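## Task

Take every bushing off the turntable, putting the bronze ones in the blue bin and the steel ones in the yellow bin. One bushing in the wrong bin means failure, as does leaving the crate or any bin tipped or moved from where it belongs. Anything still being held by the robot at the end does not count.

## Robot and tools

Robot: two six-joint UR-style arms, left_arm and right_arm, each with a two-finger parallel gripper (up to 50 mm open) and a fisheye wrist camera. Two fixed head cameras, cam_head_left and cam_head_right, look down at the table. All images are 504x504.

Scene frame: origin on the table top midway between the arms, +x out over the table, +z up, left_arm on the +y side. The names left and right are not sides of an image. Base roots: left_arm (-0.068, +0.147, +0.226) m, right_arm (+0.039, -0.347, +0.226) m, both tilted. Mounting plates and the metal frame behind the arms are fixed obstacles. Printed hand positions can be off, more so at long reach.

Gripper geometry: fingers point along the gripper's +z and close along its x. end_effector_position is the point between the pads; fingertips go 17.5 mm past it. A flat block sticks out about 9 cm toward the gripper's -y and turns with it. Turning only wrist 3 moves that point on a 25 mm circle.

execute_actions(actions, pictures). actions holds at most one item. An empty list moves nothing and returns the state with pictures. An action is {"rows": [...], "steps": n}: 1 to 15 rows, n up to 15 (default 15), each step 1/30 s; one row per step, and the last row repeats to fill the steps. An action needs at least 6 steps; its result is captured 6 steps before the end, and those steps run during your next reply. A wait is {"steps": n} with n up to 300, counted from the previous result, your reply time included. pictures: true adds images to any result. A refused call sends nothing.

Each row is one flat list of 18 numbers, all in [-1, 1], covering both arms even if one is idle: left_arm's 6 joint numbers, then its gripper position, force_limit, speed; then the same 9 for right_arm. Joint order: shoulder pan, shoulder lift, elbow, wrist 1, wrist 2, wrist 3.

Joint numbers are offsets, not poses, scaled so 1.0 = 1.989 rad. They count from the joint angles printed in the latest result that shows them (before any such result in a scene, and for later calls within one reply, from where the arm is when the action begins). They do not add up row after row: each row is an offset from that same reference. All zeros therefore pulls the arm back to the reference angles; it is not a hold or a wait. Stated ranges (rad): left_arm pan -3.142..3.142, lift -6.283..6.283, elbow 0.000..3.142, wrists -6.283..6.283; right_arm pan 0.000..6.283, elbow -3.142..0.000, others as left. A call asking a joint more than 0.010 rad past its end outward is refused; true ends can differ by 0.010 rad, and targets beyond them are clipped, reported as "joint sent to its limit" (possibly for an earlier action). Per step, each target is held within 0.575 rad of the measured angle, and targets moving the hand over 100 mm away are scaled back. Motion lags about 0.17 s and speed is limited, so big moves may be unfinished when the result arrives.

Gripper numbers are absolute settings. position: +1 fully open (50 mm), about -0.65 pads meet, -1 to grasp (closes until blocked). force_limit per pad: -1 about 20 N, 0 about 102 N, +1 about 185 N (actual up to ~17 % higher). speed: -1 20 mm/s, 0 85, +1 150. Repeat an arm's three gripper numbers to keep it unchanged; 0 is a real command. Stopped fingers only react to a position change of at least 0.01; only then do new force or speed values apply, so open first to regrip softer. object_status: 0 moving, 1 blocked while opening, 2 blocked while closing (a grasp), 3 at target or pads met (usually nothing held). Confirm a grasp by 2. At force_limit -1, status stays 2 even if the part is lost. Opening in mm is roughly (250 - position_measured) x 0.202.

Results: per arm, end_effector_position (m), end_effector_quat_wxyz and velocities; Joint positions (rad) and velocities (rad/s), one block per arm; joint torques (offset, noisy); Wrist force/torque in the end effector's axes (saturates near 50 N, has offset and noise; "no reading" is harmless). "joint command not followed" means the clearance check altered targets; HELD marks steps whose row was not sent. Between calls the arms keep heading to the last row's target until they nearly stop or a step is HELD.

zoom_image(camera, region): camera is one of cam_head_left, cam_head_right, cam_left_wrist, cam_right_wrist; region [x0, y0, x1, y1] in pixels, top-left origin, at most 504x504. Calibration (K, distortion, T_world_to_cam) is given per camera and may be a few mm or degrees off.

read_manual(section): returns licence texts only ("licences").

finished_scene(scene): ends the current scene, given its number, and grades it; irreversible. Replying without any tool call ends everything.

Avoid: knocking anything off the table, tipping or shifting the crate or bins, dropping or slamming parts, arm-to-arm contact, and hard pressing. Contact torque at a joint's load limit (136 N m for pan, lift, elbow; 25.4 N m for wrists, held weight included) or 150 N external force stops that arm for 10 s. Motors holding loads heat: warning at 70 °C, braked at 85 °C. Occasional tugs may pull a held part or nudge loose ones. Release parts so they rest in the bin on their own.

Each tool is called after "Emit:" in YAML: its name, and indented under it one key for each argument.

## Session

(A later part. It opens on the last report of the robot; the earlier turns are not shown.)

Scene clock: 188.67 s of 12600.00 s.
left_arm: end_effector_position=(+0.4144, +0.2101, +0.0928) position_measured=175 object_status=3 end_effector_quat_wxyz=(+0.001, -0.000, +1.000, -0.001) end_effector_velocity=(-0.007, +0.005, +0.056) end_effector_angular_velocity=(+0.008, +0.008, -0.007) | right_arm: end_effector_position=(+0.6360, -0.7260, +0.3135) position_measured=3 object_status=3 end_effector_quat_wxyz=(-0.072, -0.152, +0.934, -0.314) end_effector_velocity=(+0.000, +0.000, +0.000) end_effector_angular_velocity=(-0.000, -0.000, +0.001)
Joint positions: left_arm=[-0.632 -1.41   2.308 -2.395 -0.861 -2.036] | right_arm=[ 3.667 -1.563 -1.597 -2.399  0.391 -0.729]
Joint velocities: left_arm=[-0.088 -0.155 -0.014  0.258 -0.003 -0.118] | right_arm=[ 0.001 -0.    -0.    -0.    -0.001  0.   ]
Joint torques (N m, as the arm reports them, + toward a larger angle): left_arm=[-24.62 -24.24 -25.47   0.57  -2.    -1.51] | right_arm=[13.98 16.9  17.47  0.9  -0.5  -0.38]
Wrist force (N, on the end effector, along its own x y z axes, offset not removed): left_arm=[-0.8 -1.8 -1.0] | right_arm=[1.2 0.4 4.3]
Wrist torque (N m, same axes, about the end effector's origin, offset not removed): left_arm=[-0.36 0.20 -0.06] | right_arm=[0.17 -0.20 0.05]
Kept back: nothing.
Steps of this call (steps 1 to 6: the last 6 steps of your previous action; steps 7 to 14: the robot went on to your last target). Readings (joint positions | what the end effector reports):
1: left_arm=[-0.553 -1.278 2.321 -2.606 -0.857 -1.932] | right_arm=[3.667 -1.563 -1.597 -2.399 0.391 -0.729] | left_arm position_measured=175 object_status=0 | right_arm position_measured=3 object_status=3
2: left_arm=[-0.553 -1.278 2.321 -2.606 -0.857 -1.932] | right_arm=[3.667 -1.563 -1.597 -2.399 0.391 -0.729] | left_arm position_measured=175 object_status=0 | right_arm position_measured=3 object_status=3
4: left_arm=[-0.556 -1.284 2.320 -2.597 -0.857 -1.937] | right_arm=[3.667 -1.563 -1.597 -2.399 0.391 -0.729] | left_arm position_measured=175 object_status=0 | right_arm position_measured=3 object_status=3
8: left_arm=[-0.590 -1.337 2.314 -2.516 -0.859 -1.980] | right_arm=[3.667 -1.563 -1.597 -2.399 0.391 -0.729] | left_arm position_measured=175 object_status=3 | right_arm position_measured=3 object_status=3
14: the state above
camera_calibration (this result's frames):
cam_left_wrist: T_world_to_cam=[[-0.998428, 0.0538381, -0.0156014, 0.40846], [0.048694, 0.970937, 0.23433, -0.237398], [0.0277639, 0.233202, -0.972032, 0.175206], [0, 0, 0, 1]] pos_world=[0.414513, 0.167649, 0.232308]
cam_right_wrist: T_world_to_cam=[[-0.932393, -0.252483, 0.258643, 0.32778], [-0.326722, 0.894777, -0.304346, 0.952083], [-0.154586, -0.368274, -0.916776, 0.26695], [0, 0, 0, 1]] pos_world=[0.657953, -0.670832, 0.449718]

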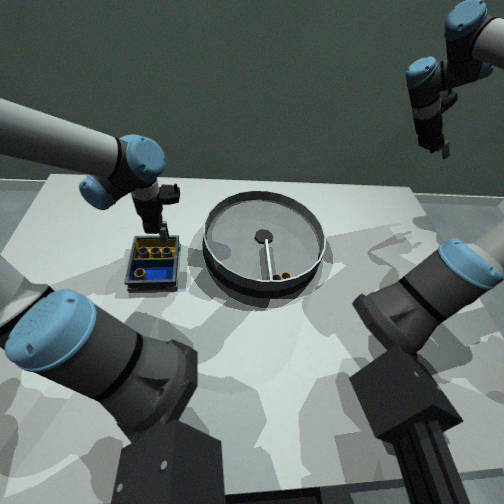

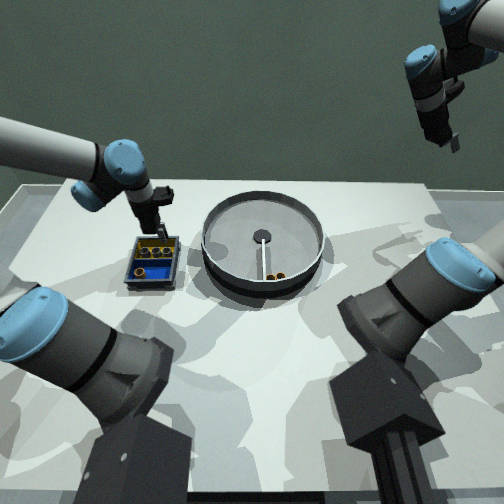

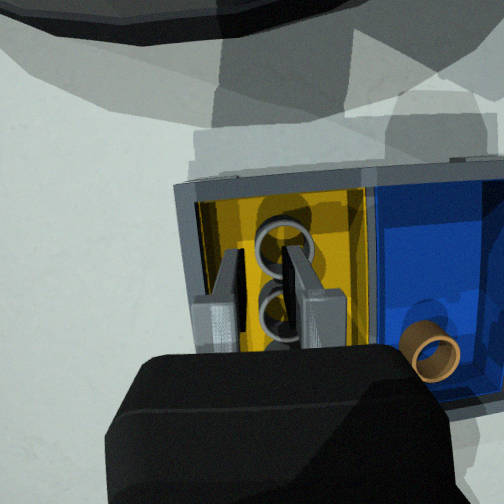

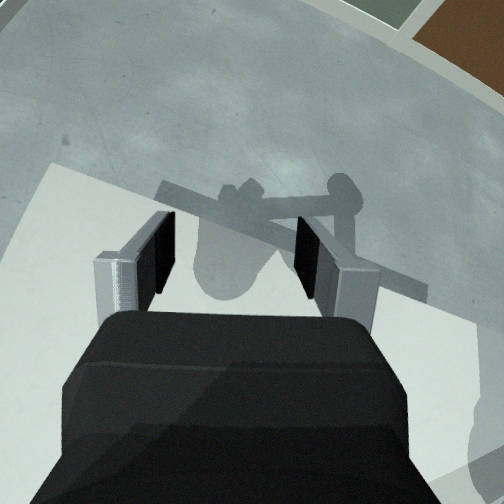

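Emit:
execute_actions:
  actions:
    - {"rows":[[-0.018,-0.028,-0.007,0.048,-0.002,-0.026,-0.155,-0.4,0.0,0,0,0,0,0,0,1,0,0],[-0.034,-0.05,-0.015,0.092,-0.004,-0.045,-0.155,-0.4,0.0,0,0,0,0,0,0,1,0,0],[-0.047,-0.066,-0.021,0.128,-0.0055,-0.061,-0.155,-0.4,0.0,0,0,0,0,0,0,1,0,0],[-0.0539,-0.0755,-0.0248,0.1468,-0.0064,-0.0704,-0.155,-0.4,0.0,0,0,0,0,0,0,1,0,0],[-0.0824,-0.0434,-0.0317,0.1398,-0.0171,-0.1024,-0.155,-0.4,0.0,0,0,0,0,0,0,1,0,0],[-0.1108,-0.0113,-0.0387,0.1328,-0.0278,-0.1343,-0.155,-0.4,0.0,0,0,0,0,0,0,1,0,0],[-0.1393,0.0208,-0.0456,0.1258,-0.0385,-0.1663,-0.155,-0.4,0.0,0,0,0,0,0,0,1,0,0],[-0.1678,0.0529,-0.0525,0.1188,-0.0492,-0.1983,-0.155,-0.4,0.0,0,0,0,0,0,0,1,0,0],[-0.1962,0.085,-0.0595,0.1118,-0.0599,-0.2303,-0.155,-0.4,0.0,0,0,0,0,0,0,1,0,0],[-0.2247,0.117,-0.0664,0.1049,-0.0707,-0.2622,-0.155,-0.4,0.0,0,0,0,0,0,0,1,0,0],[-0.2532,0.1491,-0.0734,0.0979,-0.0814,-0.2942,-0.155,-0.4,0.0,0,0,0,0,0,0,1,0,0],[-0.2816,0.1812,-0.0803,0.0909,-0.0921,-0.3262,-0.155,-0.4,0.0,0,0,0,0,0,0,1,0,0],[-0.3101,0.2133,-0.0872,0.0839,-0.1028,-0.3582,-0.155,-0.4,0.0,0,0,0,0,0,0,1,0,0],[-0.3385,0.2454,-0.0942,0.0769,-0.1135,-0.3901,-0.155,-0.4,0.0,0,0,0,0,0,0,1,0,0],[-0.367,0.2775,-0.1011,0.0699,-0.1242,-0.4221,-0.155,-0.4,0.0,0,0,0,0,0,0,1,0,0]],"steps":15}

Emit:
execute_actions:
  actions:
    - {"steps":22}

Scene clock: 191.53 s of 12600.00 s.
left_arm: end_effector_position=(+0.4211, +0.1690, +0.1514) position_measured=175 object_status=3 end_effector_quat_wxyz=(+0.005, -0.003, +1.000, -0.013) end_effector_velocity=(-0.003, -0.481, +0.105) end_effector_angular_velocity=(-0.132, +0.041, -0.069) | right_arm: end_effector_position=(+0.6360, -0.7260, +0.3135) position_measured=3 object_status=3 end_effector_quat_wxyz=(-0.072, -0.152, +0.934, -0.314) end_effector_velocity=(-0.000, -0.000, +0.000) end_effector_angular_velocity=(+0.000, -0.000, -0.001)
Joint positions: left_arm=[-0.772 -1.469  2.255 -2.193 -0.894 -2.207] | right_arm=[ 3.667 -1.563 -1.597 -2.399  0.391 -0.729]
Joint velocities: left_arm=[-0.794  0.613 -0.211  0.171 -0.262 -0.903] | right_arm=[-0.     0.     0.001  0.     0.    -0.   ]
Joint torques (N m, as the arm reports them, + toward a larger angle): left_arm=[-32.52  16.05 -26.81  -0.33  -2.94  -3.29] | right_arm=[14.34 16.29 16.34  0.79 -0.56 -0.41]
Wrist force (N, on the end effector, along its own x y z axes, offset not removed): left_arm=[-2.3 -0.2 -2.0] | right_arm=[-2.2 -0.6 0.2]
Wrist torque (N m, same axes, about the end effector's origin, offset not removed): left_arm=[-0.21 0.37 0.02] | right_arm=[-0.02 0.24 0.10]
Steps of this call (steps 1 to 30: the robot went on to your last target; steps 31 to 77: nothing new was sent; steps 78 to 86: the first 9 steps of this action). Readings (joint positions | what the end effector reports):
78: left_arm=[-0.644 -1.430 2.306 -2.361 -0.861 -2.052] | right_arm=[3.667 -1.563 -1.597 -2.399 0.391 -0.729] | left_arm position_measured=175 object_status=3 | right_arm position_measured=3 object_status=3
79: left_arm=[-0.646 -1.433 2.304 -2.357 -0.862 -2.055] | right_arm=[3.667 -1.563 -1.597 -2.399 0.391 -0.729] | left_arm position_measured=175 object_status=3 | right_arm position_measured=3 object_status=3
81: left_arm=[-0.663 -1.456 2.295 -2.318 -0.864 -2.077] | right_arm=[3.667 -1.563 -1.597 -2.399 0.391 -0.729] | left_arm position_measured=175 object_status=3 | right_arm position_measured=3 object_status=3
85: left_arm=[-0.744 -1.487 2.262 -2.202 -0.885 -2.175] | right_arm=[3.667 -1.563 -1.597 -2.399 0.391 -0.729] | left_arm position_measured=175 object_status=3 | right_arm position_measured=3 object_status=3
86: the state above

Scene clock: 192.27 s of 12600.00 s.
left_arm: end_effector_position=(+0.3066, -0.1495, +0.1742) position_measured=175 object_status=3 end_effector_quat_wxyz=(-0.003, +0.002, +1.000, -0.009) end_effector_velocity=(-0.196, -0.220, -0.024) end_effector_angular_velocity=(+0.127, -0.037, +0.014) | right_arm: end_effector_position=(+0.6360, -0.7260, +0.3135) position_measured=3 object_status=3 end_effector_quat_wxyz=(-0.072, -0.152, +0.934, -0.314) end_effector_velocity=(-0.000, -0.000, +0.000) end_effector_angular_velocity=(+0.001, -0.001, -0.001)
Joint positions: left_arm=[-1.299 -0.924  2.121 -2.248 -1.086 -2.804] | right_arm=[ 3.667 -1.563 -1.597 -2.399  0.391 -0.729]
Joint velocities: left_arm=[-0.482  0.511 -0.109 -0.06  -0.163 -0.543] | right_arm=[ 0.     0.     0.    -0.     0.001  0.001]
Joint torques (N m, as the arm reports them, + toward a larger angle): left_arm=[-27.63 -18.73 -29.36  -5.15  -1.87  -2.02] | right_arm=[14.42 17.13 16.99  0.81 -0.47 -0.29]
Wrist force (N, on the end effector, along its own x y z axes, offset not removed): left_arm=[1.3 -4.4 0.0] | right_arm=[-4.6 -0.2 1.4]
Wrist torque (N m, same axes, about the end effector's origin, offset not removed): left_arm=[-0.61 0.01 -0.11] | right_arm=[-0.02 0.75 0.17]
Kept back: nothing.
Steps of this call (steps 1 to 6: the last 6 steps of your previous action; steps 7 to 22: the robot went on to your last target). Readings (joint positions | what the end effector reports):
1: left_arm=[-0.797 -1.447 2.248 -2.189 -0.903 -2.236] | right_arm=[3.667 -1.563 -1.597 -2.399 0.391 -0.729] | left_arm position_measured=175 object_status=3 | right_arm position_measured=3 object_status=3
2: left_arm=[-0.822 -1.424 2.241 -2.188 -0.912 -2.264] | right_arm=[3.667 -1.563 -1.597 -2.399 0.391 -0.729] | left_arm position_measured=175 object_status=3 | right_arm position_measured=3 object_status=3
4: left_arm=[-0.870 -1.377 2.229 -2.190 -0.929 -2.318] | right_arm=[3.667 -1.563 -1.597 -2.399 0.391 -0.729] | left_arm position_measured=175 object_status=3 | right_arm position_measured=3 object_status=3
8: left_arm=[-0.965 -1.278 2.204 -2.202 -0.964 -2.425] | right_arm=[3.667 -1.563 -1.597 -2.399 0.391 -0.729] | left_arm position_measured=175 object_status=3 | right_arm position_measured=3 object_status=3
22: the state above

Emit:
execute_actions:
  actions:
    - {"rows":[[-0.0317,0.0332,-0.007,-0.004,-0.0111,-0.0359,-0.155,-0.4,0.0,0,0,0,0,0,0,1,0,0],[-0.0285,0.0395,-0.005,-0.0138,-0.0093,-0.0328,-0.155,-0.4,0.0,0,0,0,0,0,0,1,0,0],[-0.0252,0.0459,-0.003,-0.0236,-0.0076,-0.0297,-0.155,-0.4,0.0,0,0,0,0,0,0,1,0,0],[-0.022,0.0522,-0.001,-0.0334,-0.0058,-0.0266,-0.155,-0.4,0.0,0,0,0,0,0,0,1,0,0],[-0.0185,0.0593,0.0011,-0.0438,-0.0039,-0.0232,-0.155,-0.4,0.0,0,0,0,0,0,0,1,0,0],[-0.015,0.0664,0.003,-0.0542,-0.002,-0.0197,-0.155,-0.4,0.0,0,0,0,0,0,0,1,0,0],[-0.0114,0.0735,0.0048,-0.0647,-0.0001,-0.0163,-0.155,-0.4,0.0,0,0,0,0,0,0,1,0,0],[-0.0079,0.0806,0.0065,-0.0751,0.0018,-0.0128,-0.155,-0.4,0.0,0,0,0,0,0,0,1,0,0],[-0.0046,0.0872,0.008,-0.0848,0.0036,-0.0096,-0.155,-0.4,0.0,0,0,0,0,0,0,1,0,0],[-0.0017,0.0929,0.0092,-0.0932,0.0051,-0.0068,-0.155,-0.4,0.0,0,0,0,0,0,0,1,0,0],[0.0004,0.0971,0.01,-0.0994,0.0063,-0.0048,-0.155,-0.4,0.0,0,0,0,0,0,0,1,0,0],[0.0016,0.0995,0.0104,-0.1029,0.0069,-0.0036,-0.155,-0.4,0.0,0,0,0,0,0,0,1,0,0]],"steps":15}

Emit:
execute_actions:
  actions:
    - {"steps":18}
  pictures: true

Emit:
zoom_image:
  camera: "cam_left_wrist"
  region: [245, 205, 365, 325]

Scene clock: 193.17 s of 12600.00 s.
left_arm: end_effector_position=(+0.2806, -0.1773, +0.1455) position_measured=175 object_status=3 end_effector_quat_wxyz=(-0.000, +0.001, +1.000, +0.001) end_effector_velocity=(-0.000, -0.001, -0.175) end_effector_angular_velocity=(+0.012, +0.003, -0.009) | right_arm: end_effector_position=(+0.6360, -0.7260, +0.3135) position_measured=3 object_status=3 end_effector_quat_wxyz=(-0.072, -0.152, +0.934, -0.314) end_effector_velocity=(-0.000, -0.000, +0.000) end_effector_angular_velocity=(+0.000, -0.000, -0.000)
Joint positions: left_arm=[-1.339 -0.812  2.121 -2.325 -1.095 -2.852] | right_arm=[ 3.667 -1.563 -1.597 -2.399  0.391 -0.729]
Joint velocities: left_arm=[ 0.166  0.332  0.094 -0.484  0.089  0.161] | right_arm=[-0.     0.001 -0.     0.     0.    -0.001]
Joint torques (N m, as the arm reports them, + toward a larger angle): left_arm=[-15.76  -6.91  -5.64  -6.03   1.89   1.93] | right_arm=[14.47 16.76 17.04  0.74 -0.45 -0.33]
Wrist force (N, on the end effector, along its own x y z axes, offset not removed): left_arm=[-1.1 -1.4 0.8] | right_arm=[1.4 -2.5 0.5]
Wrist torque (N m, same axes, about the end effector's origin, offset not removed): left_arm=[-0.20 0.25 -0.03] | right_arm=[-0.27 -0.01 0.12]
Steps of this call (steps 1 to 18: the robot went on to your last target; steps 19 to 27: the first 9 steps of this action). Readings (joint positions | what the end effector reports):
19: left_arm=[-1.361 -0.858 2.107 -2.255 -1.108 -2.875] | right_arm=[3.667 -1.563 -1.597 -2.399 0.391 -0.729] | left_arm position_measured=175 object_status=3 | right_arm position_measured=3 object_status=3
20: left_arm=[-1.362 -0.858 2.107 -2.256 -1.108 -2.875] | right_arm=[3.667 -1.563 -1.597 -2.399 0.391 -0.729] | left_arm position_measured=175 object_status=3 | right_arm position_measured=3 object_status=3
22: left_arm=[-1.360 -0.853 2.108 -2.263 -1.107 -2.873] | right_arm=[3.667 -1.563 -1.597 -2.399 0.391 -0.729] | left_arm position_measured=175 object_status=3 | right_arm position_measured=3 object_status=3
26: left_arm=[-1.344 -0.823 2.118 -2.309 -1.098 -2.858] | right_arm=[3.667 -1.563 -1.597 -2.399 0.391 -0.729] | left_arm position_measured=175 object_status=3 | right_arm position_measured=3 object_status=3
27: the state above

Scene clock: 193.77 s of 12600.00 s.
left_arm: end_effector_position=(+0.2807, -0.1778, +0.1028) position_measured=175 object_status=3 end_effector_quat_wxyz=(+0.000, +0.001, +1.000, -0.000) end_effector_velocity=(+0.000, -0.000, -0.004) end_effector_angular_velocity=(-0.001, -0.001, +0.000) | right_arm: end_effector_position=(+0.6360, -0.7260, +0.3135) position_measured=3 object_status=3 end_effector_quat_wxyz=(-0.072, -0.152, +0.934, -0.314) end_effector_velocity=(+0.000, +0.001, -0.000) end_effector_angular_velocity=(-0.000, +0.001, +0.001)
Joint positions: left_arm=[-1.297 -0.727  2.141 -2.451 -1.073 -2.812] | right_arm=[ 3.667 -1.563 -1.597 -2.399  0.391 -0.729]
Joint velocities: left_arm=[ 0.004  0.008  0.001 -0.013  0.002  0.004] | right_arm=[ 0.    -0.001 -0.001 -0.     0.     0.   ]
Joint torques (N m, as the arm reports them, + toward a larger angle): left_arm=[-19.9  -16.06  -4.93  -4.5    1.51   1.42] | right_arm=[13.82 17.07 16.84  0.83 -0.49 -0.43]
Wrist force (N, on the end effector, along its own x y z axes, offset not removed): left_arm=[-1.3 -1.4 0.6] | right_arm=[-0.8 4.9 4.6]
Wrist torque (N m, same axes, about the end effector's origin, offset not removed): left_arm=[-0.27 0.32 0.00] | right_arm=[0.88 0.06 0.06]
Kept back: nothing.
Steps of this call (steps 1 to 6: the last 6 steps of your previous action; steps 7 to 18: the robot went on to your last target). Readings (joint positions | what the end effector reports):
1: left_arm=[-1.333 -0.800 2.124 -2.341 -1.092 -2.847] | right_arm=[3.667 -1.563 -1.597 -2.399 0.391 -0.729] | left_arm position_measured=175 object_status=3 | right_arm position_measured=3 object_status=3
2: left_arm=[-1.327 -0.789 2.127 -2.359 -1.089 -2.841] | right_arm=[3.667 -1.563 -1.597 -2.399 0.391 -0.729] | left_arm position_measured=175 object_status=3 | right_arm position_measured=3 object_status=3
4: left_arm=[-1.316 -0.766 2.133 -2.392 -1.083 -2.830] | right_arm=[3.667 -1.563 -1.597 -2.399 0.391 -0.729] | left_arm position_measured=175 object_status=3 | right_arm position_measured=3 object_status=3
8: left_arm=[-1.303 -0.741 2.138 -2.430 -1.076 -2.818] | right_arm=[3.667 -1.563 -1.597 -2.399 0.391 -0.729] | left_arm position_measured=175 object_status=3 | right_arm position_measured=3 object_status=3
18: the state above
camera_calibration (this result's frames):
cam_left_wrist: T_world_to_cam=[[-0.998377, 0.0551172, -0.0143396, 0.296083], [0.0502138, 0.970698, 0.234999, 0.142914], [0.0268719, 0.233897, -0.97189, 0.279503], [0, 0, 0, 1]] pos_world=[0.280915, -0.220421, 0.242307]
cam_right_wrist: T_world_to_cam=[[-0.932392, -0.252484, 0.258643, 0.32778], [-0.326722, 0.894777, -0.304346, 0.952083], [-0.154586, -0.368274, -0.916776, 0.26695], [0, 0, 0, 1]] pos_world=[0.657953, -0.670832, 0.449718]

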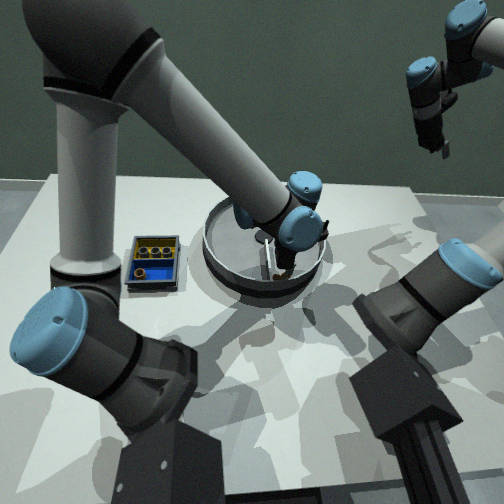

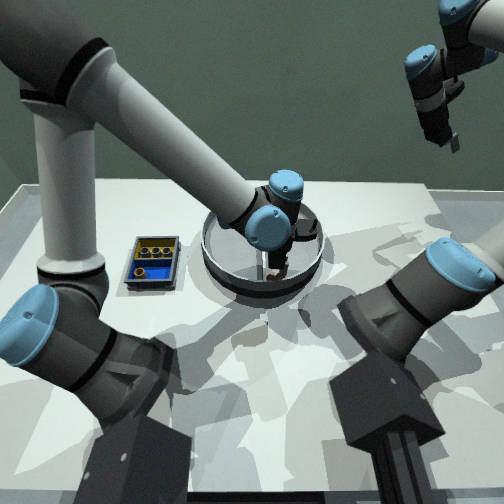

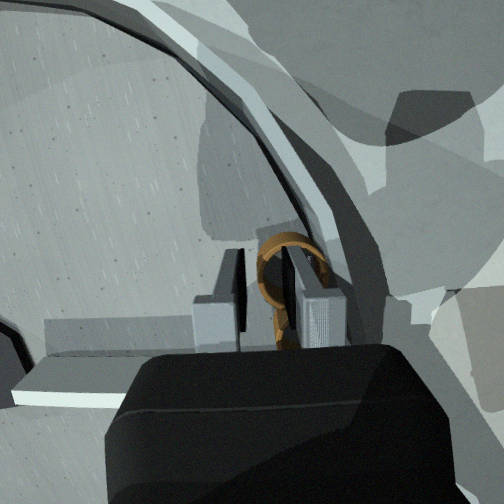

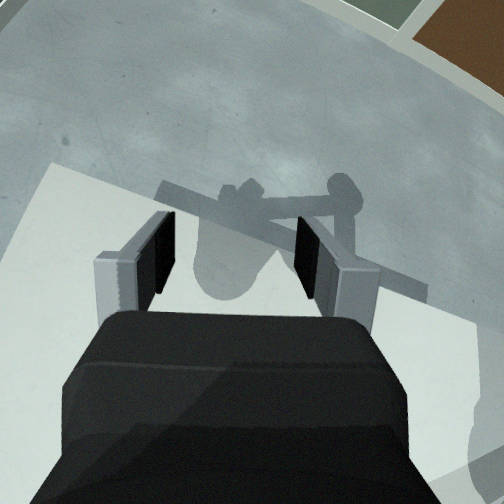

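Region (245, 205, 365, 325) of cam_left_wrist's 504x504 image, scaled by 4.200, with more detail than that image has.

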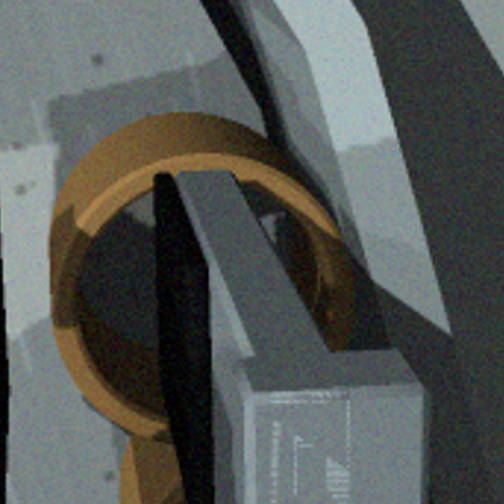

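Emit:
execute_actions:
  actions:
    - {"rows":[[0.0005,-0.001,0.0025,-0.002,0.0002,0.0005,-0.155,-0.4,0.0,0,0,0,0,0,0,1,0,0],[0.001,-0.0005,0.0034,-0.0035,0.0005,0.001,-0.155,-0.4,0.0,0,0,0,0,0,0,1,0,0],[0.00197,0.0017,0.0038,-0.00645,0.001,0.00194,-0.155,-0.4,0.0,0,0,0,0,0,0,1,0,0]],"steps":8}

Emit:
execute_actions:
  actions:
    - {"steps":12}
  pictures: true

Emit:
zoom_image:
  camera: "cam_left_wrist"
  region: [245, 205, 365, 325]

Scene clock: 194.93 s of 12600.00 s.
left_arm: end_effector_position=(+0.2806, -0.1776, +0.1021) position_measured=175 object_status=3 end_effector_quat_wxyz=(+0.000, +0.001, +1.000, -0.000) end_effector_velocity=(-0.003, +0.009, -0.003) end_effector_angular_velocity=(+0.002, +0.001, -0.002) | right_arm: end_effector_position=(+0.6360, -0.7260, +0.3135) position_measured=3 object_status=3 end_effector_quat_wxyz=(-0.072, -0.152, +0.934, -0.314) end_effector_velocity=(+0.000, +0.000, -0.000) end_effector_angular_velocity=(-0.000, -0.001, -0.000)
Joint positions: left_arm=[-1.296 -0.726  2.142 -2.452 -1.073 -2.811] | right_arm=[ 3.667 -1.563 -1.597 -2.399  0.391 -0.729]
Joint velocities: left_arm=[ 0.003 -0.01   0.024 -0.013  0.001  0.003] | right_arm=[ 0.    -0.    -0.     0.    -0.     0.001]
Joint torques (N m, as the arm reports them, + toward a larger angle): left_arm=[-19.7  -39.15  -2.95  -4.79   1.52   1.51] | right_arm=[14.22 16.74 16.57  0.82 -0.45 -0.33]
Wrist force (N, on the end effector, along its own x y z axes, offset not removed): left_arm=[-1.0 -1.0 0.8] | right_arm=[1.0 -1.0 -1.3]
Wrist torque (N m, same axes, about the end effector's origin, offset not removed): left_arm=[-0.18 0.37 -0.10] | right_arm=[-0.27 -0.11 -0.04]
Steps of this call (steps 1 to 15: the robot went on to your last target; steps 16 to 33: nothing new was sent; steps 34 to 35: the first 2 steps of this action). Readings (joint positions | what the end effector reports):
34: left_arm=[-1.296 -0.726 2.142 -2.452 -1.073 -2.811] | right_arm=[3.667 -1.563 -1.597 -2.399 0.391 -0.729] | left_arm position_measured=175 object_status=3 | right_arm position_measured=3 object_status=3
35: the state above

Scene clock: 195.33 s of 12600.00 s.
left_arm: end_effector_position=(+0.2800, -0.1757, +0.0993) position_measured=175 object_status=3 end_effector_quat_wxyz=(+0.000, +0.001, +1.000, -0.000) end_effector_velocity=(-0.000, +0.001, -0.002) end_effector_angular_velocity=(-0.000, +0.000, +0.000) | right_arm: end_effector_position=(+0.6360, -0.7260, +0.3135) position_measured=3 object_status=3 end_effector_quat_wxyz=(-0.072, -0.152, +0.934, -0.314) end_effector_velocity=(-0.000, -0.000, -0.000) end_effector_angular_velocity=(-0.000, +0.001, -0.000)
Joint positions: left_arm=[-1.293 -0.724  2.149 -2.463 -1.071 -2.808] | right_arm=[ 3.667 -1.563 -1.597 -2.399  0.391 -0.729]
Joint velocities: left_arm=[ 0.002  0.002  0.002 -0.005  0.001  0.002] | right_arm=[-0.001 -0.001  0.    -0.     0.    -0.   ]
Joint torques (N m, as the arm reports them, + toward a larger angle): left_arm=[-20.65 -16.3   -4.26  -4.68   1.47   1.25] | right_arm=[14.12 16.85 16.21  0.85 -0.42 -0.38]
Wrist force (N, on the end effector, along its own x y z axes, offset not removed): left_arm=[-1.9 -1.5 -0.2] | right_arm=[3.2 -3.4 -0.6]
Wrist torque (N m, same axes, about the end effector's origin, offset not removed): left_arm=[-0.30 0.40 -0.01] | right_arm=[-0.61 -0.37 -0.10]
Kept back: nothing.
Steps of this call (steps 1 to 6: the last 6 steps of your previous action; steps 7 to 12: the robot went on to your last target). Readings (joint positions | what the end effector reports):
1: left_arm=[-1.296 -0.727 2.143 -2.453 -1.073 -2.811] | right_arm=[3.667 -1.563 -1.597 -2.399 0.391 -0.729] | left_arm position_measured=175 object_status=3 | right_arm position_measured=3 object_status=3
2: left_arm=[-1.296 -0.727 2.144 -2.455 -1.072 -2.810] | right_arm=[3.667 -1.563 -1.597 -2.399 0.391 -0.729] | left_arm position_measured=175 object_status=3 | right_arm position_measured=3 object_status=3
4: left_arm=[-1.295 -0.726 2.146 -2.458 -1.072 -2.809] | right_arm=[3.667 -1.563 -1.597 -2.399 0.391 -0.729] | left_arm position_measured=175 object_status=3 | right_arm position_measured=3 object_status=3
8: left_arm=[-1.293 -0.725 2.148 -2.461 -1.071 -2.808] | right_arm=[3.667 -1.563 -1.597 -2.399 0.391 -0.729] | left_arm position_measured=175 object_status=3 | right_arm position_measured=3 object_status=3
12: the state above
camera_calibration (this result's frames):
cam_left_wrist: T_world_to_cam=[[-0.998378, 0.0550942, -0.014362, 0.295224], [0.050188, 0.970715, 0.234934, 0.14168], [0.0268849, 0.233832, -0.971905, 0.27561], [0, 0, 0, 1]] pos_world=[0.280225, -0.218243, 0.238821]
cam_right_wrist: T_world_to_cam=[[-0.932393, -0.252484, 0.258643, 0.32778], [-0.326722, 0.894777, -0.304346, 0.952083], [-0.154586, -0.368274, -0.916776, 0.26695], [0, 0, 0, 1]] pos_world=[0.657953, -0.670832, 0.449718]

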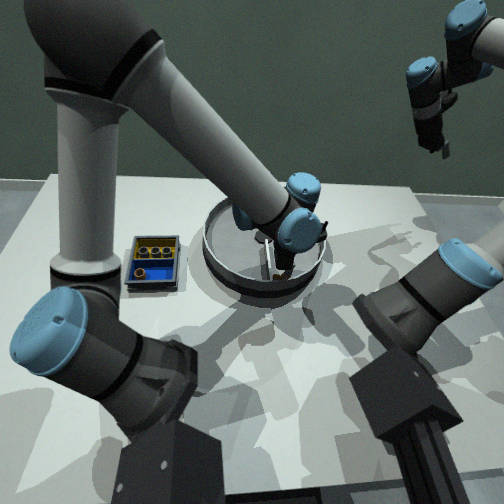

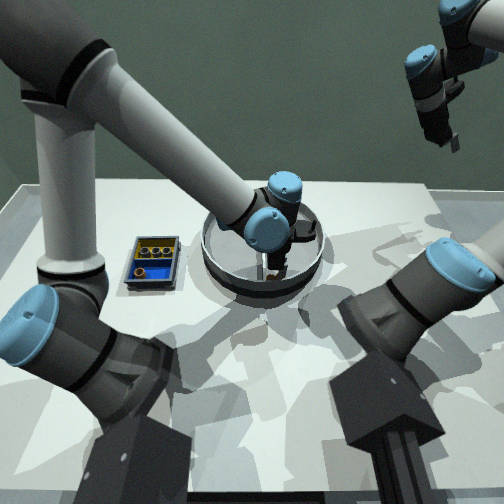

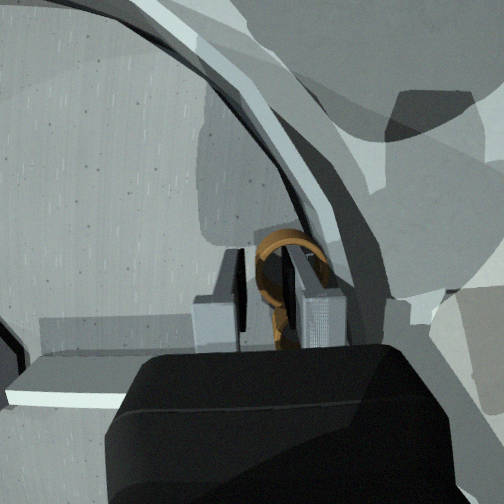

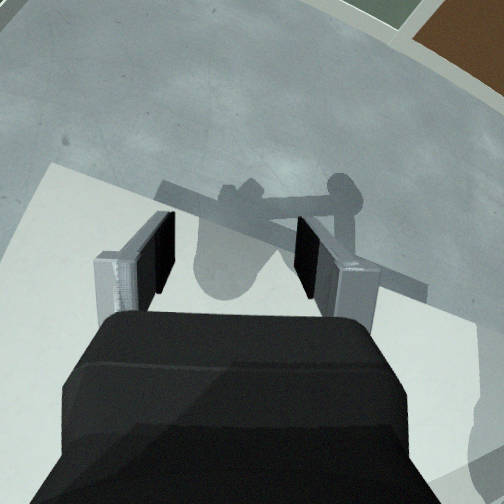

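Region (245, 205, 365, 325) of cam_left_wrist's 504x504 image, scaled by 4.200, with more detail than that image has.

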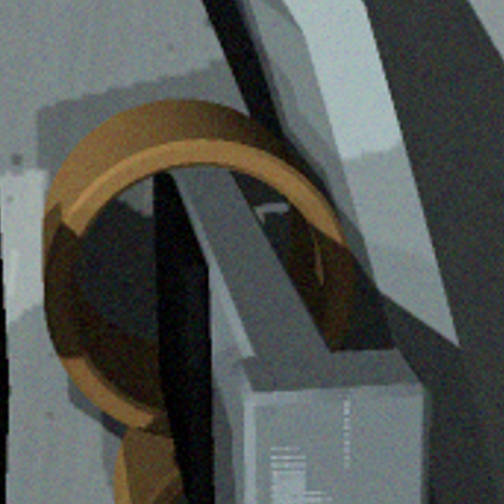

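Emit:
execute_actions:
  actions:
    - {"rows":[[0.00013,-0.00116,0.00192,-0.00083,0.00006,0.00013,-0.155,-0.4,0.0,0,0,0,0,0,0,1,0,0],[0.00013,-0.00116,0.00192,-0.00083,0.00006,0.00013,-0.155,-0.4,0.0,0,0,0,0,0,0,1,0,0],[0.00013,-0.00116,0.00192,-0.00083,0.00006,0.00013,-0.155,-0.4,0.0,0,0,0,0,0,0,1,0,0],[0.00013,-0.00116,0.00192,-0.00083,0.00006,0.00013,-0.155,-0.4,0.0,0,0,0,0,0,0,1,0,0],[0.0006,-0.0002,0.002,-0.0022,0.0003,0.0006,-0.155,-0.4,0.0,0,0,0,0,0,0,1,0,0],[0.0011,0.0009,0.0022,-0.0036,0.0006,0.0011,-0.155,-0.4,0.0,0,0,0,0,0,0,1,0,0],[0.0016,0.0019,0.0023,-0.0049,0.0008,0.0016,-0.155,-0.4,0.0,0,0,0,0,0,0,1,0,0],[0.0021,0.0029,0.0024,-0.0063,0.0011,0.0021,-0.155,-0.4,0.0,0,0,0,0,0,0,1,0,0],[0.00264,0.00388,0.00251,-0.00766,0.00133,0.0026,-0.155,-0.4,0.0,0,0,0,0,0,0,1,0,0]],"steps":15}

Emit:
execute_actions:
  actions:
    - {"steps":7}

Scene clock: 196.37 s of 12600.00 s.
left_arm: end_effector_position=(+0.2797, -0.1745, +0.0979) position_measured=175 object_status=3 end_effector_quat_wxyz=(+0.000, +0.001, +1.000, -0.000) end_effector_velocity=(-0.000, +0.001, -0.017) end_effector_angular_velocity=(+0.001, +0.000, -0.000) | right_arm: end_effector_position=(+0.6360, -0.7260, +0.3135) position_measured=3 object_status=3 end_effector_quat_wxyz=(-0.072, -0.152, +0.934, -0.314) end_effector_velocity=(-0.000, -0.000, -0.000) end_effector_angular_velocity=(+0.000, +0.001, -0.001)
Joint positions: left_arm=[-1.291 -0.724  2.152 -2.468 -1.07  -2.806] | right_arm=[ 3.667 -1.563 -1.597 -2.399  0.391 -0.729]
Joint velocities: left_arm=[ 0.018  0.034  0.007 -0.049  0.009  0.018] | right_arm=[-0.001  0.    -0.    -0.     0.001 -0.001]
Joint torques (N m, as the arm reports them, + toward a larger angle): left_arm=[-19.46 -13.71  -4.99  -4.8    1.5    1.4 ] | right_arm=[14.19 17.06 16.95  0.84 -0.58 -0.35]
Wrist force (N, on the end effector, along its own x y z axes, offset not removed): left_arm=[-1.8 -2.0 0.2] | right_arm=[3.4 1.4 3.3]
Wrist torque (N m, same axes, about the end effector's origin, offset not removed): left_arm=[-0.39 0.46 -0.03] | right_arm=[0.31 -0.53 0.01]
Steps of this call (steps 1 to 22: the robot went on to your last target; steps 23 to 31: the first 9 steps of this action). Readings (joint positions | what the end effector reports):
23: left_arm=[-1.293 -0.724 2.149 -2.463 -1.071 -2.808] | right_arm=[3.667 -1.563 -1.597 -2.399 0.391 -0.729] | left_arm position_measured=175 object_status=3 | right_arm position_measured=3 object_status=3
24: left_arm=[-1.293 -0.724 2.149 -2.463 -1.071 -2.808] | right_arm=[3.667 -1.563 -1.597 -2.399 0.391 -0.729] | left_arm position_measured=175 object_status=3 | right_arm position_measured=3 object_status=3
26: left_arm=[-1.293 -0.725 2.151 -2.464 -1.071 -2.808] | right_arm=[3.667 -1.563 -1.597 -2.399 0.391 -0.729] | left_arm position_measured=175 object_status=3 | right_arm position_measured=3 object_status=3
30: left_arm=[-1.292 -0.725 2.152 -2.466 -1.071 -2.807] | right_arm=[3.667 -1.563 -1.597 -2.399 0.391 -0.729] | left_arm position_measured=175 object_status=3 | right_arm position_measured=3 object_status=3
31: the state above

Scene clock: 196.60 s of 12600.00 s.
left_arm: end_effector_position=(+0.2796, -0.1744, +0.0950) position_measured=175 object_status=3 end_effector_quat_wxyz=(+0.000, +0.001, +1.000, -0.000) end_effector_velocity=(-0.001, +0.001, -0.006) end_effector_angular_velocity=(+0.002, +0.001, -0.001) | right_arm: end_effector_position=(+0.6360, -0.7260, +0.3135) position_measured=3 object_status=3 end_effector_quat_wxyz=(-0.072, -0.152, +0.934, -0.314) end_effector_velocity=(+0.000, -0.000, +0.000) end_effector_angular_velocity=(+0.000, -0.001, +0.001)
Joint positions: left_arm=[-1.288 -0.718  2.153 -2.476 -1.069 -2.803] | right_arm=[ 3.667 -1.563 -1.597 -2.399  0.391 -0.729]
Joint velocities: left_arm=[ 0.005  0.01   0.003 -0.013  0.003  0.005] | right_arm=[ 0.001  0.001 -0.    -0.    -0.001 -0.001]
Joint torques (N m, as the arm reports them, + toward a larger angle): left_arm=[-20.24 -16.87  -5.64  -4.92   1.7    1.53] | right_arm=[14.4  17.05 16.79  0.78 -0.48 -0.41]
Wrist force (N, on the end effector, along its own x y z axes, offset not removed): left_arm=[-1.1 -0.9 0.8] | right_arm=[0.2 -0.5 -3.8]
Wrist torque (N m, same axes, about the end effector's origin, offset not removed): left_arm=[-0.19 0.28 -0.01] | right_arm=[-0.07 0.31 0.10]
Kept back: nothing.
Steps of this call (steps 1 to 6: the last 6 steps of your previous action; step 7: the robot went on to your last target). Readings (joint positions | what the end effector reports):
1: left_arm=[-1.291 -0.722 2.153 -2.470 -1.070 -2.806] | right_arm=[3.667 -1.563 -1.597 -2.399 0.391 -0.729] | left_arm position_measured=175 object_status=3 | right_arm position_measured=3 object_status=3
2: left_arm=[-1.290 -0.721 2.153 -2.472 -1.070 -2.805] | right_arm=[3.667 -1.563 -1.597 -2.399 0.391 -0.729] | left_arm position_measured=175 object_status=3 | right_arm position_measured=3 object_status=3
4: left_arm=[-1.289 -0.719 2.153 -2.474 -1.069 -2.804] | right_arm=[3.667 -1.563 -1.597 -2.399 0.391 -0.729] | left_arm position_measured=175 object_status=3 | right_arm position_measured=3 object_status=3
7: the state above

Clear so far; another 1.5 mm probe.

Emit:
execute_actions:
  actions:
    - {"rows":[[0.0005,0.001,0.0001,-0.0014,0.00025,0.0005,-0.155,-0.4,0.0,0,0,0,0,0,0,1,0,0],[0.001,0.002,0.00023,-0.0027,0.0005,0.001,-0.155,-0.4,0.0,0,0,0,0,0,0,1,0,0]],"steps":14}

Scene clock: 197.00 s of 12600.00 s.
left_arm: end_effector_position=(+0.2796, -0.1744, +0.0935) position_measured=175 object_status=3 end_effector_quat_wxyz=(+0.000, +0.001, +1.000, -0.000) end_effector_velocity=(+0.000, -0.000, -0.002) end_effector_angular_velocity=(-0.001, -0.000, +0.001) | right_arm: end_effector_position=(+0.6360, -0.7260, +0.3135) position_measured=3 object_status=3 end_effector_quat_wxyz=(-0.072, -0.152, +0.934, -0.314) end_effector_velocity=(+0.001, +0.001, +0.001) end_effector_angular_velocity=(+0.001, -0.003, -0.001)
Joint positions: left_arm=[-1.287 -0.715  2.154 -2.481 -1.068 -2.802] | right_arm=[ 3.667 -1.563 -1.597 -2.399  0.391 -0.729]
Joint velocities: left_arm=[ 0.003  0.005  0.    -0.007  0.001  0.003] | right_arm=[ 0.001 -0.     0.001  0.001 -0.     0.001]
Joint torques (N m, as the arm reports them, + toward a larger angle): left_arm=[-21.33 -16.04  -3.8   -4.73   1.52   1.29] | right_arm=[14.14 16.52 16.93  0.74 -0.49 -0.53]
Wrist force (N, on the end effector, along its own x y z axes, offset not removed): left_arm=[-1.2 -0.5 1.3] | right_arm=[2.4 -0.6 4.8]
Wrist torque (N m, same axes, about the end effector's origin, offset not removed): left_arm=[-0.11 0.33 -0.08] | right_arm=[0.18 -0.25 0.12]
Steps of this call (steps 1 to 4: the robot went on to your last target; steps 5 to 12: the first 8 steps of this action). Readings (joint positions | what the end effector reports):
5: left_arm=[-1.288 -0.717 2.154 -2.477 -1.069 -2.803] | right_arm=[3.667 -1.563 -1.597 -2.399 0.391 -0.729] | left_arm position_measured=175 object_status=3 | right_arm position_measured=3 object_status=3
6: left_arm=[-1.288 -0.717 2.154 -2.478 -1.068 -2.803] | right_arm=[3.667 -1.563 -1.597 -2.399 0.391 -0.729] | left_arm position_measured=175 object_status=3 | right_arm position_measured=3 object_status=3
8: left_arm=[-1.287 -0.716 2.154 -2.479 -1.068 -2.802] | right_arm=[3.667 -1.563 -1.597 -2.399 0.391 -0.729] | left_arm position_measured=175 object_status=3 | right_arm position_measured=3 object_status=3
12: the state above

Emit:
execute_actions:
  actions:
    - {"rows":[[0.0005,0.001,0.0001,-0.0014,0.0003,0.0005,-0.155,-0.4,0.0,0,0,0,0,0,0,1,0,0],[0.0012,0.0025,0.0003,-0.0034,0.0006,0.0012,-0.155,-0.4,0.0,0,0,0,0,0,0,1,0,0],[0.002,0.004,0.0005,-0.0054,0.001,0.002,-0.155,-0.4,0.0,0,0,0,0,0,0,1,0,0],[0.0028,0.0056,0.0007,-0.0076,0.0014,0.0028,-0.155,-0.4,0.0,0,0,0,0,0,0,1,0,0],[0.0035,0.007,0.0008,-0.0095,0.0018,0.0034,-0.155,-0.4,0.0,0,0,0,0,0,0,1,0,0],[0.00392,0.00788,0.00092,-0.01067,0.00198,0.00387,-0.155,-0.4,0.0,0,0,0,0,0,0,1,0,0],[0.00392,0.00788,0.00092,-0.01067,0.00198,0.00387,-0.155,-0.4,0.0,0,0,0,0,0,0,1,0,0],[0.00392,0.00788,0.00092,-0.01067,0.00198,0.00387,-0.155,-0.4,0.0,0,0,0,0,0,0,1,0,0],[0.00392,0.00788,0.00092,-0.01067,0.00198,0.00387,-0.155,-0.4,0.0,0,0,0,0,0,0,1,0,0],[0.00392,0.00788,0.00092,-0.01067,0.00198,0.00387,-0.155,-0.4,0.0,0,0,0,0,0,0,1,0,0],[0.00392,0.00788,0.00092,-0.01067,0.00198,0.00387,-0.155,-0.4,0.0,0,0,0,0,0,0,1,0,0],[0.00392,0.00788,0.00092,-0.01067,0.00198,0.00387,-1,-0.4,0.0,0,0,0,0,0,0,1,0,0]],"steps":15}

Emit:
execute_actions:
  actions:
    - {"steps":14}

Scene clock: 197.93 s of 12600.00 s.
left_arm: end_effector_position=(+0.2796, -0.1743, +0.0884) position_measured=175 object_status=3 end_effector_quat_wxyz=(+0.000, +0.001, +1.000, -0.000) end_effector_velocity=(-0.000, +0.000, -0.018) end_effector_angular_velocity=(+0.001, +0.001, +0.000) | right_arm: end_effector_position=(+0.6360, -0.7260, +0.3135) position_measured=3 object_status=3 end_effector_quat_wxyz=(-0.072, -0.152, +0.934, -0.314) end_effector_velocity=(+0.000, -0.000, +0.000) end_effector_angular_velocity=(+0.000, -0.001, -0.001)
Joint positions: left_arm=[-1.281 -0.704  2.155 -2.495 -1.065 -2.796] | right_arm=[ 3.667 -1.563 -1.597 -2.399  0.391 -0.729]
Joint velocities: left_arm=[ 0.019  0.037  0.004 -0.049  0.009  0.018] | right_arm=[-0.    -0.     0.002  0.    -0.     0.   ]
Joint torques (N m, as the arm reports them, + toward a larger angle): left_arm=[-20.89 -16.47  -5.04  -4.62   1.4    1.44] | right_arm=[13.81 16.74 16.2   0.99 -0.56 -0.43]
Wrist force (N, on the end effector, along its own x y z axes, offset not removed): left_arm=[-1.3 -0.9 1.3] | right_arm=[-4.6 -1.2 2.7]
Wrist torque (N m, same axes, about the end effector's origin, offset not removed): left_arm=[-0.22 0.34 -0.01] | right_arm=[-0.06 1.05 0.37]
Steps of this call (steps 1 to 6: the last 6 steps of your previous action; steps 7 to 15: the robot went on to your last target; steps 16 to 19: nothing new was sent; steps 20 to 28: the first 9 steps of this action). Readings (joint positions | what the end effector reports):
20: left_arm=[-1.286 -0.714 2.154 -2.481 -1.068 -2.801] | right_arm=[3.667 -1.563 -1.597 -2.399 0.391 -0.729] | left_arm position_measured=175 object_status=3 | right_arm position_measured=3 object_status=3
21: left_arm=[-1.286 -0.714 2.154 -2.482 -1.068 -2.801] | right_arm=[3.667 -1.563 -1.597 -2.399 0.391 -0.729] | left_arm position_measured=175 object_status=3 | right_arm position_measured=3 object_status=3
23: left_arm=[-1.286 -0.712 2.154 -2.484 -1.067 -2.801] | right_arm=[3.667 -1.563 -1.597 -2.399 0.391 -0.729] | left_arm position_measured=175 object_status=3 | right_arm position_measured=3 object_status=3
27: left_arm=[-1.282 -0.705 2.155 -2.493 -1.066 -2.797] | right_arm=[3.667 -1.563 -1.597 -2.399 0.391 -0.729] | left_arm position_measured=175 object_status=3 | right_arm position_measured=3 object_status=3
28: the state above

Scene clock: 198.40 s of 12600.00 s.
left_arm: end_effector_position=(+0.2796, -0.1744, +0.0862) position_measured=216 object_status=2 end_effector_quat_wxyz=(+0.000, +0.001, +1.000, -0.000) end_effector_velocity=(+0.001, -0.001, +0.000) end_effector_angular_velocity=(-0.002, -0.000, +0.001) | right_arm: end_effector_position=(+0.6360, -0.7260, +0.3135) position_measured=3 object_status=3 end_effector_quat_wxyz=(-0.072, -0.152, +0.934, -0.314) end_effector_velocity=(+0.000, +0.000, -0.000) end_effector_angular_velocity=(+0.000, +0.000, -0.000)
Joint positions: left_arm=[-1.279 -0.699  2.156 -2.502 -1.064 -2.794] | right_arm=[ 3.667 -1.563 -1.597 -2.399  0.391 -0.729]
Joint velocities: left_arm=[ 0.     0.001 -0.002 -0.001  0.     0.001] | right_arm=[-0.    -0.    -0.     0.001  0.    -0.   ]
Joint torques (N m, as the arm reports them, + toward a larger angle): left_arm=[-14.01  -2.3    5.74  -1.97  -0.54   1.54] | right_arm=[14.73 16.76 16.27  0.86 -0.45 -0.47]
Wrist force (N, on the end effector, along its own x y z axes, offset not removed): left_arm=[-7.7 4.3 -30.0] | right_arm=[-1.1 3.6 0.4]
Wrist torque (N m, same axes, about the end effector's origin, offset not removed): left_arm=[-0.25 0.19 0.01] | right_arm=[0.50 0.41 0.16]
Kept back: nothing.
Steps of this call (steps 1 to 6: the last 6 steps of your previous action; steps 7 to 14: the robot went on to your last target). Readings (joint positions | what the end effector reports):
1: left_arm=[-1.281 -0.703 2.155 -2.497 -1.065 -2.796] | right_arm=[3.667 -1.563 -1.597 -2.399 0.391 -0.729] | left_arm position_measured=175 object_status=3 | right_arm position_measured=3 object_status=3
2: left_arm=[-1.280 -0.702 2.155 -2.498 -1.065 -2.796] | right_arm=[3.667 -1.563 -1.597 -2.399 0.391 -0.729] | left_arm position_measured=175 object_status=3 | right_arm position_measured=3 object_status=3
4: left_arm=[-1.280 -0.701 2.155 -2.499 -1.064 -2.795] | right_arm=[3.667 -1.563 -1.597 -2.399 0.391 -0.729] | left_arm position_measured=193 object_status=0 | right_arm position_measured=3 object_status=3
8: left_arm=[-1.279 -0.700 2.156 -2.501 -1.064 -2.794] | right_arm=[3.667 -1.563 -1.597 -2.399 0.391 -0.729] | left_arm position_measured=216 object_status=0 | right_arm position_measured=3 object_status=3
14: the state above

Emit:
execute_actions:
  actions:
    - {"rows":[[-0.0021,-0.0042,-0.0005,0.0057,-0.001,-0.002,-1,-0.4,0.0,0,0,0,0,0,0,1,0,0],[-0.0052,-0.0105,-0.0012,0.0142,-0.0026,-0.0051,-1,-0.4,0.0,0,0,0,0,0,0,1,0,0],[-0.0104,-0.021,-0.0027,0.0286,-0.0053,-0.0102,-1,-0.4,0.0,0,0,0,0,0,0,1,0,0],[-0.017,-0.034,-0.0054,0.047,-0.0087,-0.0166,-1,-0.4,0.0,0,0,0,0,0,0,1,0,0],[-0.0245,-0.049,-0.009,0.0695,-0.0128,-0.024,-1,-0.4,0.0,0,0,0,0,0,0,1,0,0],[-0.032,-0.0642,-0.0133,0.0923,-0.0169,-0.0313,-1,-0.4,0.0,0,0,0,0,0,0,1,0,0],[-0.038,-0.076,-0.017,0.1105,-0.0202,-0.037,-1,-0.4,0.0,0,0,0,0,0,0,1,0,0],[-0.0416,-0.0832,-0.0194,0.1217,-0.0222,-0.0406,-1,-0.4,0.0,0,0,0,0,0,0,1,0,0],[-0.0416,-0.0832,-0.0194,0.1217,-0.0222,-0.0406,-1,-0.4,0.0,0,0,0,0,0,0,1,0,0],[-0.025,-0.112,-0.009,0.13,-0.0155,-0.022,-1,-0.4,0.0,0,0,0,0,0,0,1,0,0],[0.015,-0.181,0.016,0.149,0.0003,0.0225,-1,-0.4,0.0,0,0,0,0,0,0,1,0,0],[0.072,-0.279,0.051,0.176,0.023,0.086,-1,-0.4,0.0,0,0,0,0,0,0,1,0,0],[0.129,-0.377,0.0865,0.203,0.0455,0.149,-1,-0.4,0.0,0,0,0,0,0,0,1,0,0],[0.1865,-0.475,0.122,0.23,0.068,0.212,-1,-0.4,0.0,0,0,0,0,0,0,1,0,0],[0.2438,-0.5725,0.157,0.2571,0.0905,0.2755,-1,-0.4,0.0,0,0,0,0,0,0,1,0,0]],"steps":15}

Emit:
execute_actions:
  actions:
    - {"steps":38}
  pictures: true

Scene clock: 200.90 s of 12600.00 s.
left_arm: end_effector_position=(+0.2804, -0.1768, +0.1287) position_measured=216 object_status=2 end_effector_quat_wxyz=(+0.000, -0.001, +1.000, -0.003) end_effector_velocity=(+0.002, -0.002, +0.295) end_effector_angular_velocity=(-0.011, +0.003, +0.000) | right_arm: end_effector_position=(+0.6360, -0.7260, +0.3135) position_measured=3 object_status=3 end_effector_quat_wxyz=(-0.072, -0.152, +0.934, -0.314) end_effector_velocity=(-0.000, -0.001, +0.000) end_effector_angular_velocity=(+0.000, +0.000, -0.001)
Joint positions: left_arm=[-1.322 -0.783  2.138 -2.385 -1.087 -2.836] | right_arm=[ 3.667 -1.563 -1.597 -2.399  0.391 -0.729]
Joint velocities: left_arm=[-0.285 -0.575 -0.147  0.84  -0.153 -0.271] | right_arm=[-0.001  0.001 -0.    -0.     0.    -0.   ]
Joint torques (N m, as the arm reports them, + toward a larger angle): left_arm=[-36.89 -38.08 -27.77   1.58  -2.56  -1.69] | right_arm=[13.65 16.52 16.59  0.93 -0.6  -0.37]
Wrist force (N, on the end effector, along its own x y z axes, offset not removed): left_arm=[-3.8 -1.5 1.3] | right_arm=[-3.3 -4.8 -1.2]
Wrist torque (N m, same axes, about the end effector's origin, offset not removed): left_arm=[-0.30 0.32 0.01] | right_arm=[-0.84 0.60 0.06]
Steps of this call (steps 1 to 15: the robot went on to your last target; steps 16 to 66: nothing new was sent; steps 67 to 75: the first 9 steps of this action). Readings (joint positions | what the end effector reports):
67: left_arm=[-1.279 -0.699 2.156 -2.502 -1.064 -2.794] | right_arm=[3.667 -1.563 -1.597 -2.399 0.391 -0.729] | left_arm position_measured=216 object_status=2 | right_arm position_measured=3 object_status=3
68: left_arm=[-1.279 -0.700 2.156 -2.501 -1.064 -2.794] | right_arm=[3.667 -1.563 -1.597 -2.399 0.391 -0.729] | left_arm position_measured=216 object_status=2 | right_arm position_measured=3 object_status=3
70: left_arm=[-1.283 -0.707 2.155 -2.490 -1.066 -2.799] | right_arm=[3.667 -1.563 -1.597 -2.399 0.391 -0.729] | left_arm position_measured=216 object_status=2 | right_arm position_measured=3 object_status=3
74: left_arm=[-1.312 -0.763 2.143 -2.414 -1.082 -2.827] | right_arm=[3.667 -1.563 -1.597 -2.399 0.391 -0.729] | left_arm position_measured=216 object_status=2 | right_arm position_measured=3 object_status=3
75: the state above

Scene clock: 202.17 s of 12600.00 s.
left_arm: end_effector_position=(+0.3252, +0.2431, +0.1600) position_measured=216 object_status=2 end_effector_quat_wxyz=(-0.000, +0.001, +1.000, -0.000) end_effector_velocity=(-0.005, +0.019, +0.001) end_effector_angular_velocity=(-0.003, -0.009, +0.011) | right_arm: end_effector_position=(+0.6360, -0.7260, +0.3135) position_measured=3 object_status=3 end_effector_quat_wxyz=(-0.072, -0.152, +0.934, -0.314) end_effector_velocity=(-0.000, +0.000, -0.000) end_effector_angular_velocity=(+0.000, +0.002, -0.000)
Joint positions: left_arm=[-0.798 -1.83   2.466 -1.992 -0.885 -2.25 ] | right_arm=[ 3.667 -1.563 -1.597 -2.399  0.391 -0.729]
Joint velocities: left_arm=[ 0.025 -0.061  0.016  0.013  0.009  0.028] | right_arm=[-0.    -0.    -0.     0.     0.001 -0.001]
Joint torques (N m, as the arm reports them, + toward a larger angle): left_arm=[ -0.77 -15.3   -7.44   0.     1.56   1.55] | right_arm=[14.12 16.28 16.24  0.99 -0.5  -0.38]
Wrist force (N, on the end effector, along its own x y z axes, offset not removed): left_arm=[-1.0 -0.7 -0.1] | right_arm=[0.3 -2.0 -0.5]
Wrist torque (N m, same axes, about the end effector's origin, offset not removed): left_arm=[-0.26 0.31 -0.04] | right_arm=[-0.35 -0.01 0.14]
Kept back: nothing.
Steps of this call (steps 1 to 6: the last 6 steps of your previous action; steps 7 to 38: the robot went on to your last target). Readings (joint positions | what the end effector reports):
1: left_arm=[-1.331 -0.801 2.133 -2.358 -1.092 -2.845] | right_arm=[3.667 -1.563 -1.597 -2.399 0.391 -0.729] | left_arm position_measured=216 object_status=2 | right_arm position_measured=3 object_status=3
2: left_arm=[-1.335 -0.819 2.132 -2.334 -1.094 -2.848] | right_arm=[3.667 -1.563 -1.597 -2.399 0.391 -0.729] | left_arm position_measured=216 object_status=2 | right_arm position_measured=3 object_status=3
4: left_arm=[-1.317 -0.880 2.145 -2.291 -1.086 -2.827] | right_arm=[3.667 -1.563 -1.597 -2.399 0.391 -0.729] | left_arm position_measured=216 object_status=2 | right_arm position_measured=3 object_status=3
8: left_arm=[-1.234 -1.002 2.198 -2.239 -1.054 -2.736] | right_arm=[3.667 -1.563 -1.597 -2.399 0.391 -0.729] | left_arm position_measured=216 object_status=2 | right_arm position_measured=3 object_status=3
38: the state above
camera_calibration (this result's frames):
cam_left_wrist: T_world_to_cam=[[-0.998347, 0.0558714, -0.0134943, 0.317821], [0.0511452, 0.970651, 0.234991, -0.281635], [0.0262276, 0.233913, -0.971904, 0.235689], [0, 0, 0, 1]] pos_world=[0.325518, 0.200482, 0.299538]
cam_right_wrist: T_world_to_cam=[[-0.932392, -0.252484, 0.258643, 0.32778], [-0.326722, 0.894777, -0.304346, 0.952083], [-0.154586, -0.368274, -0.916776, 0.26695], [0, 0, 0, 1]] pos_world=[0.657953, -0.670832, 0.449718]

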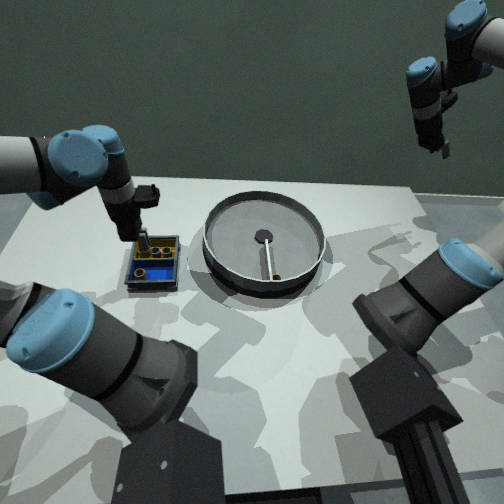

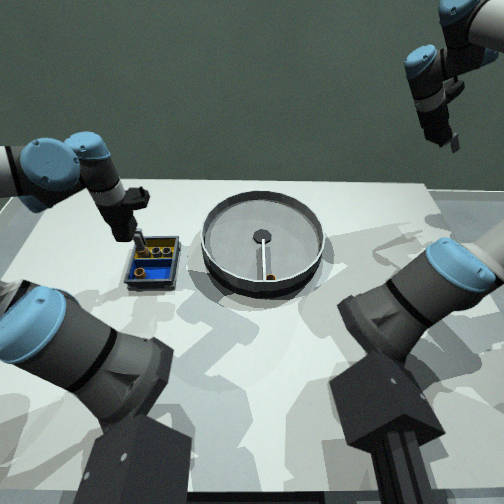

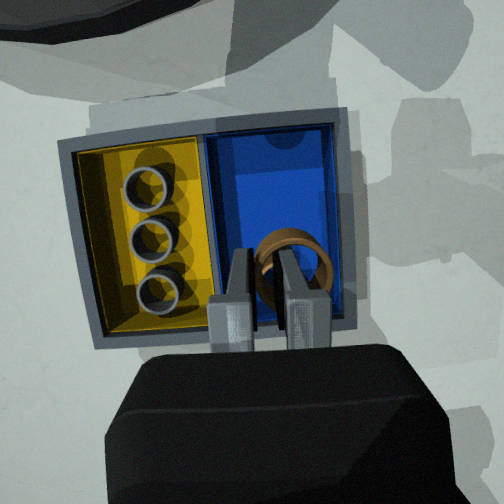

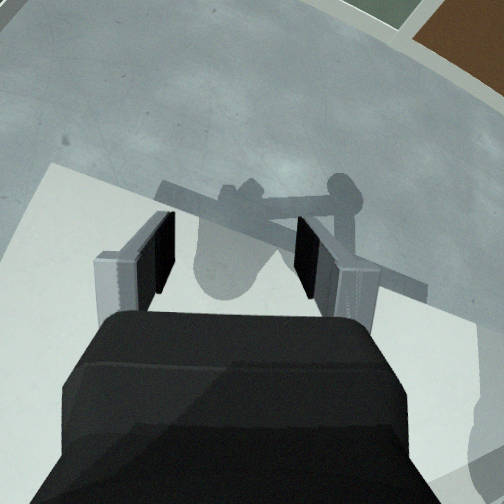

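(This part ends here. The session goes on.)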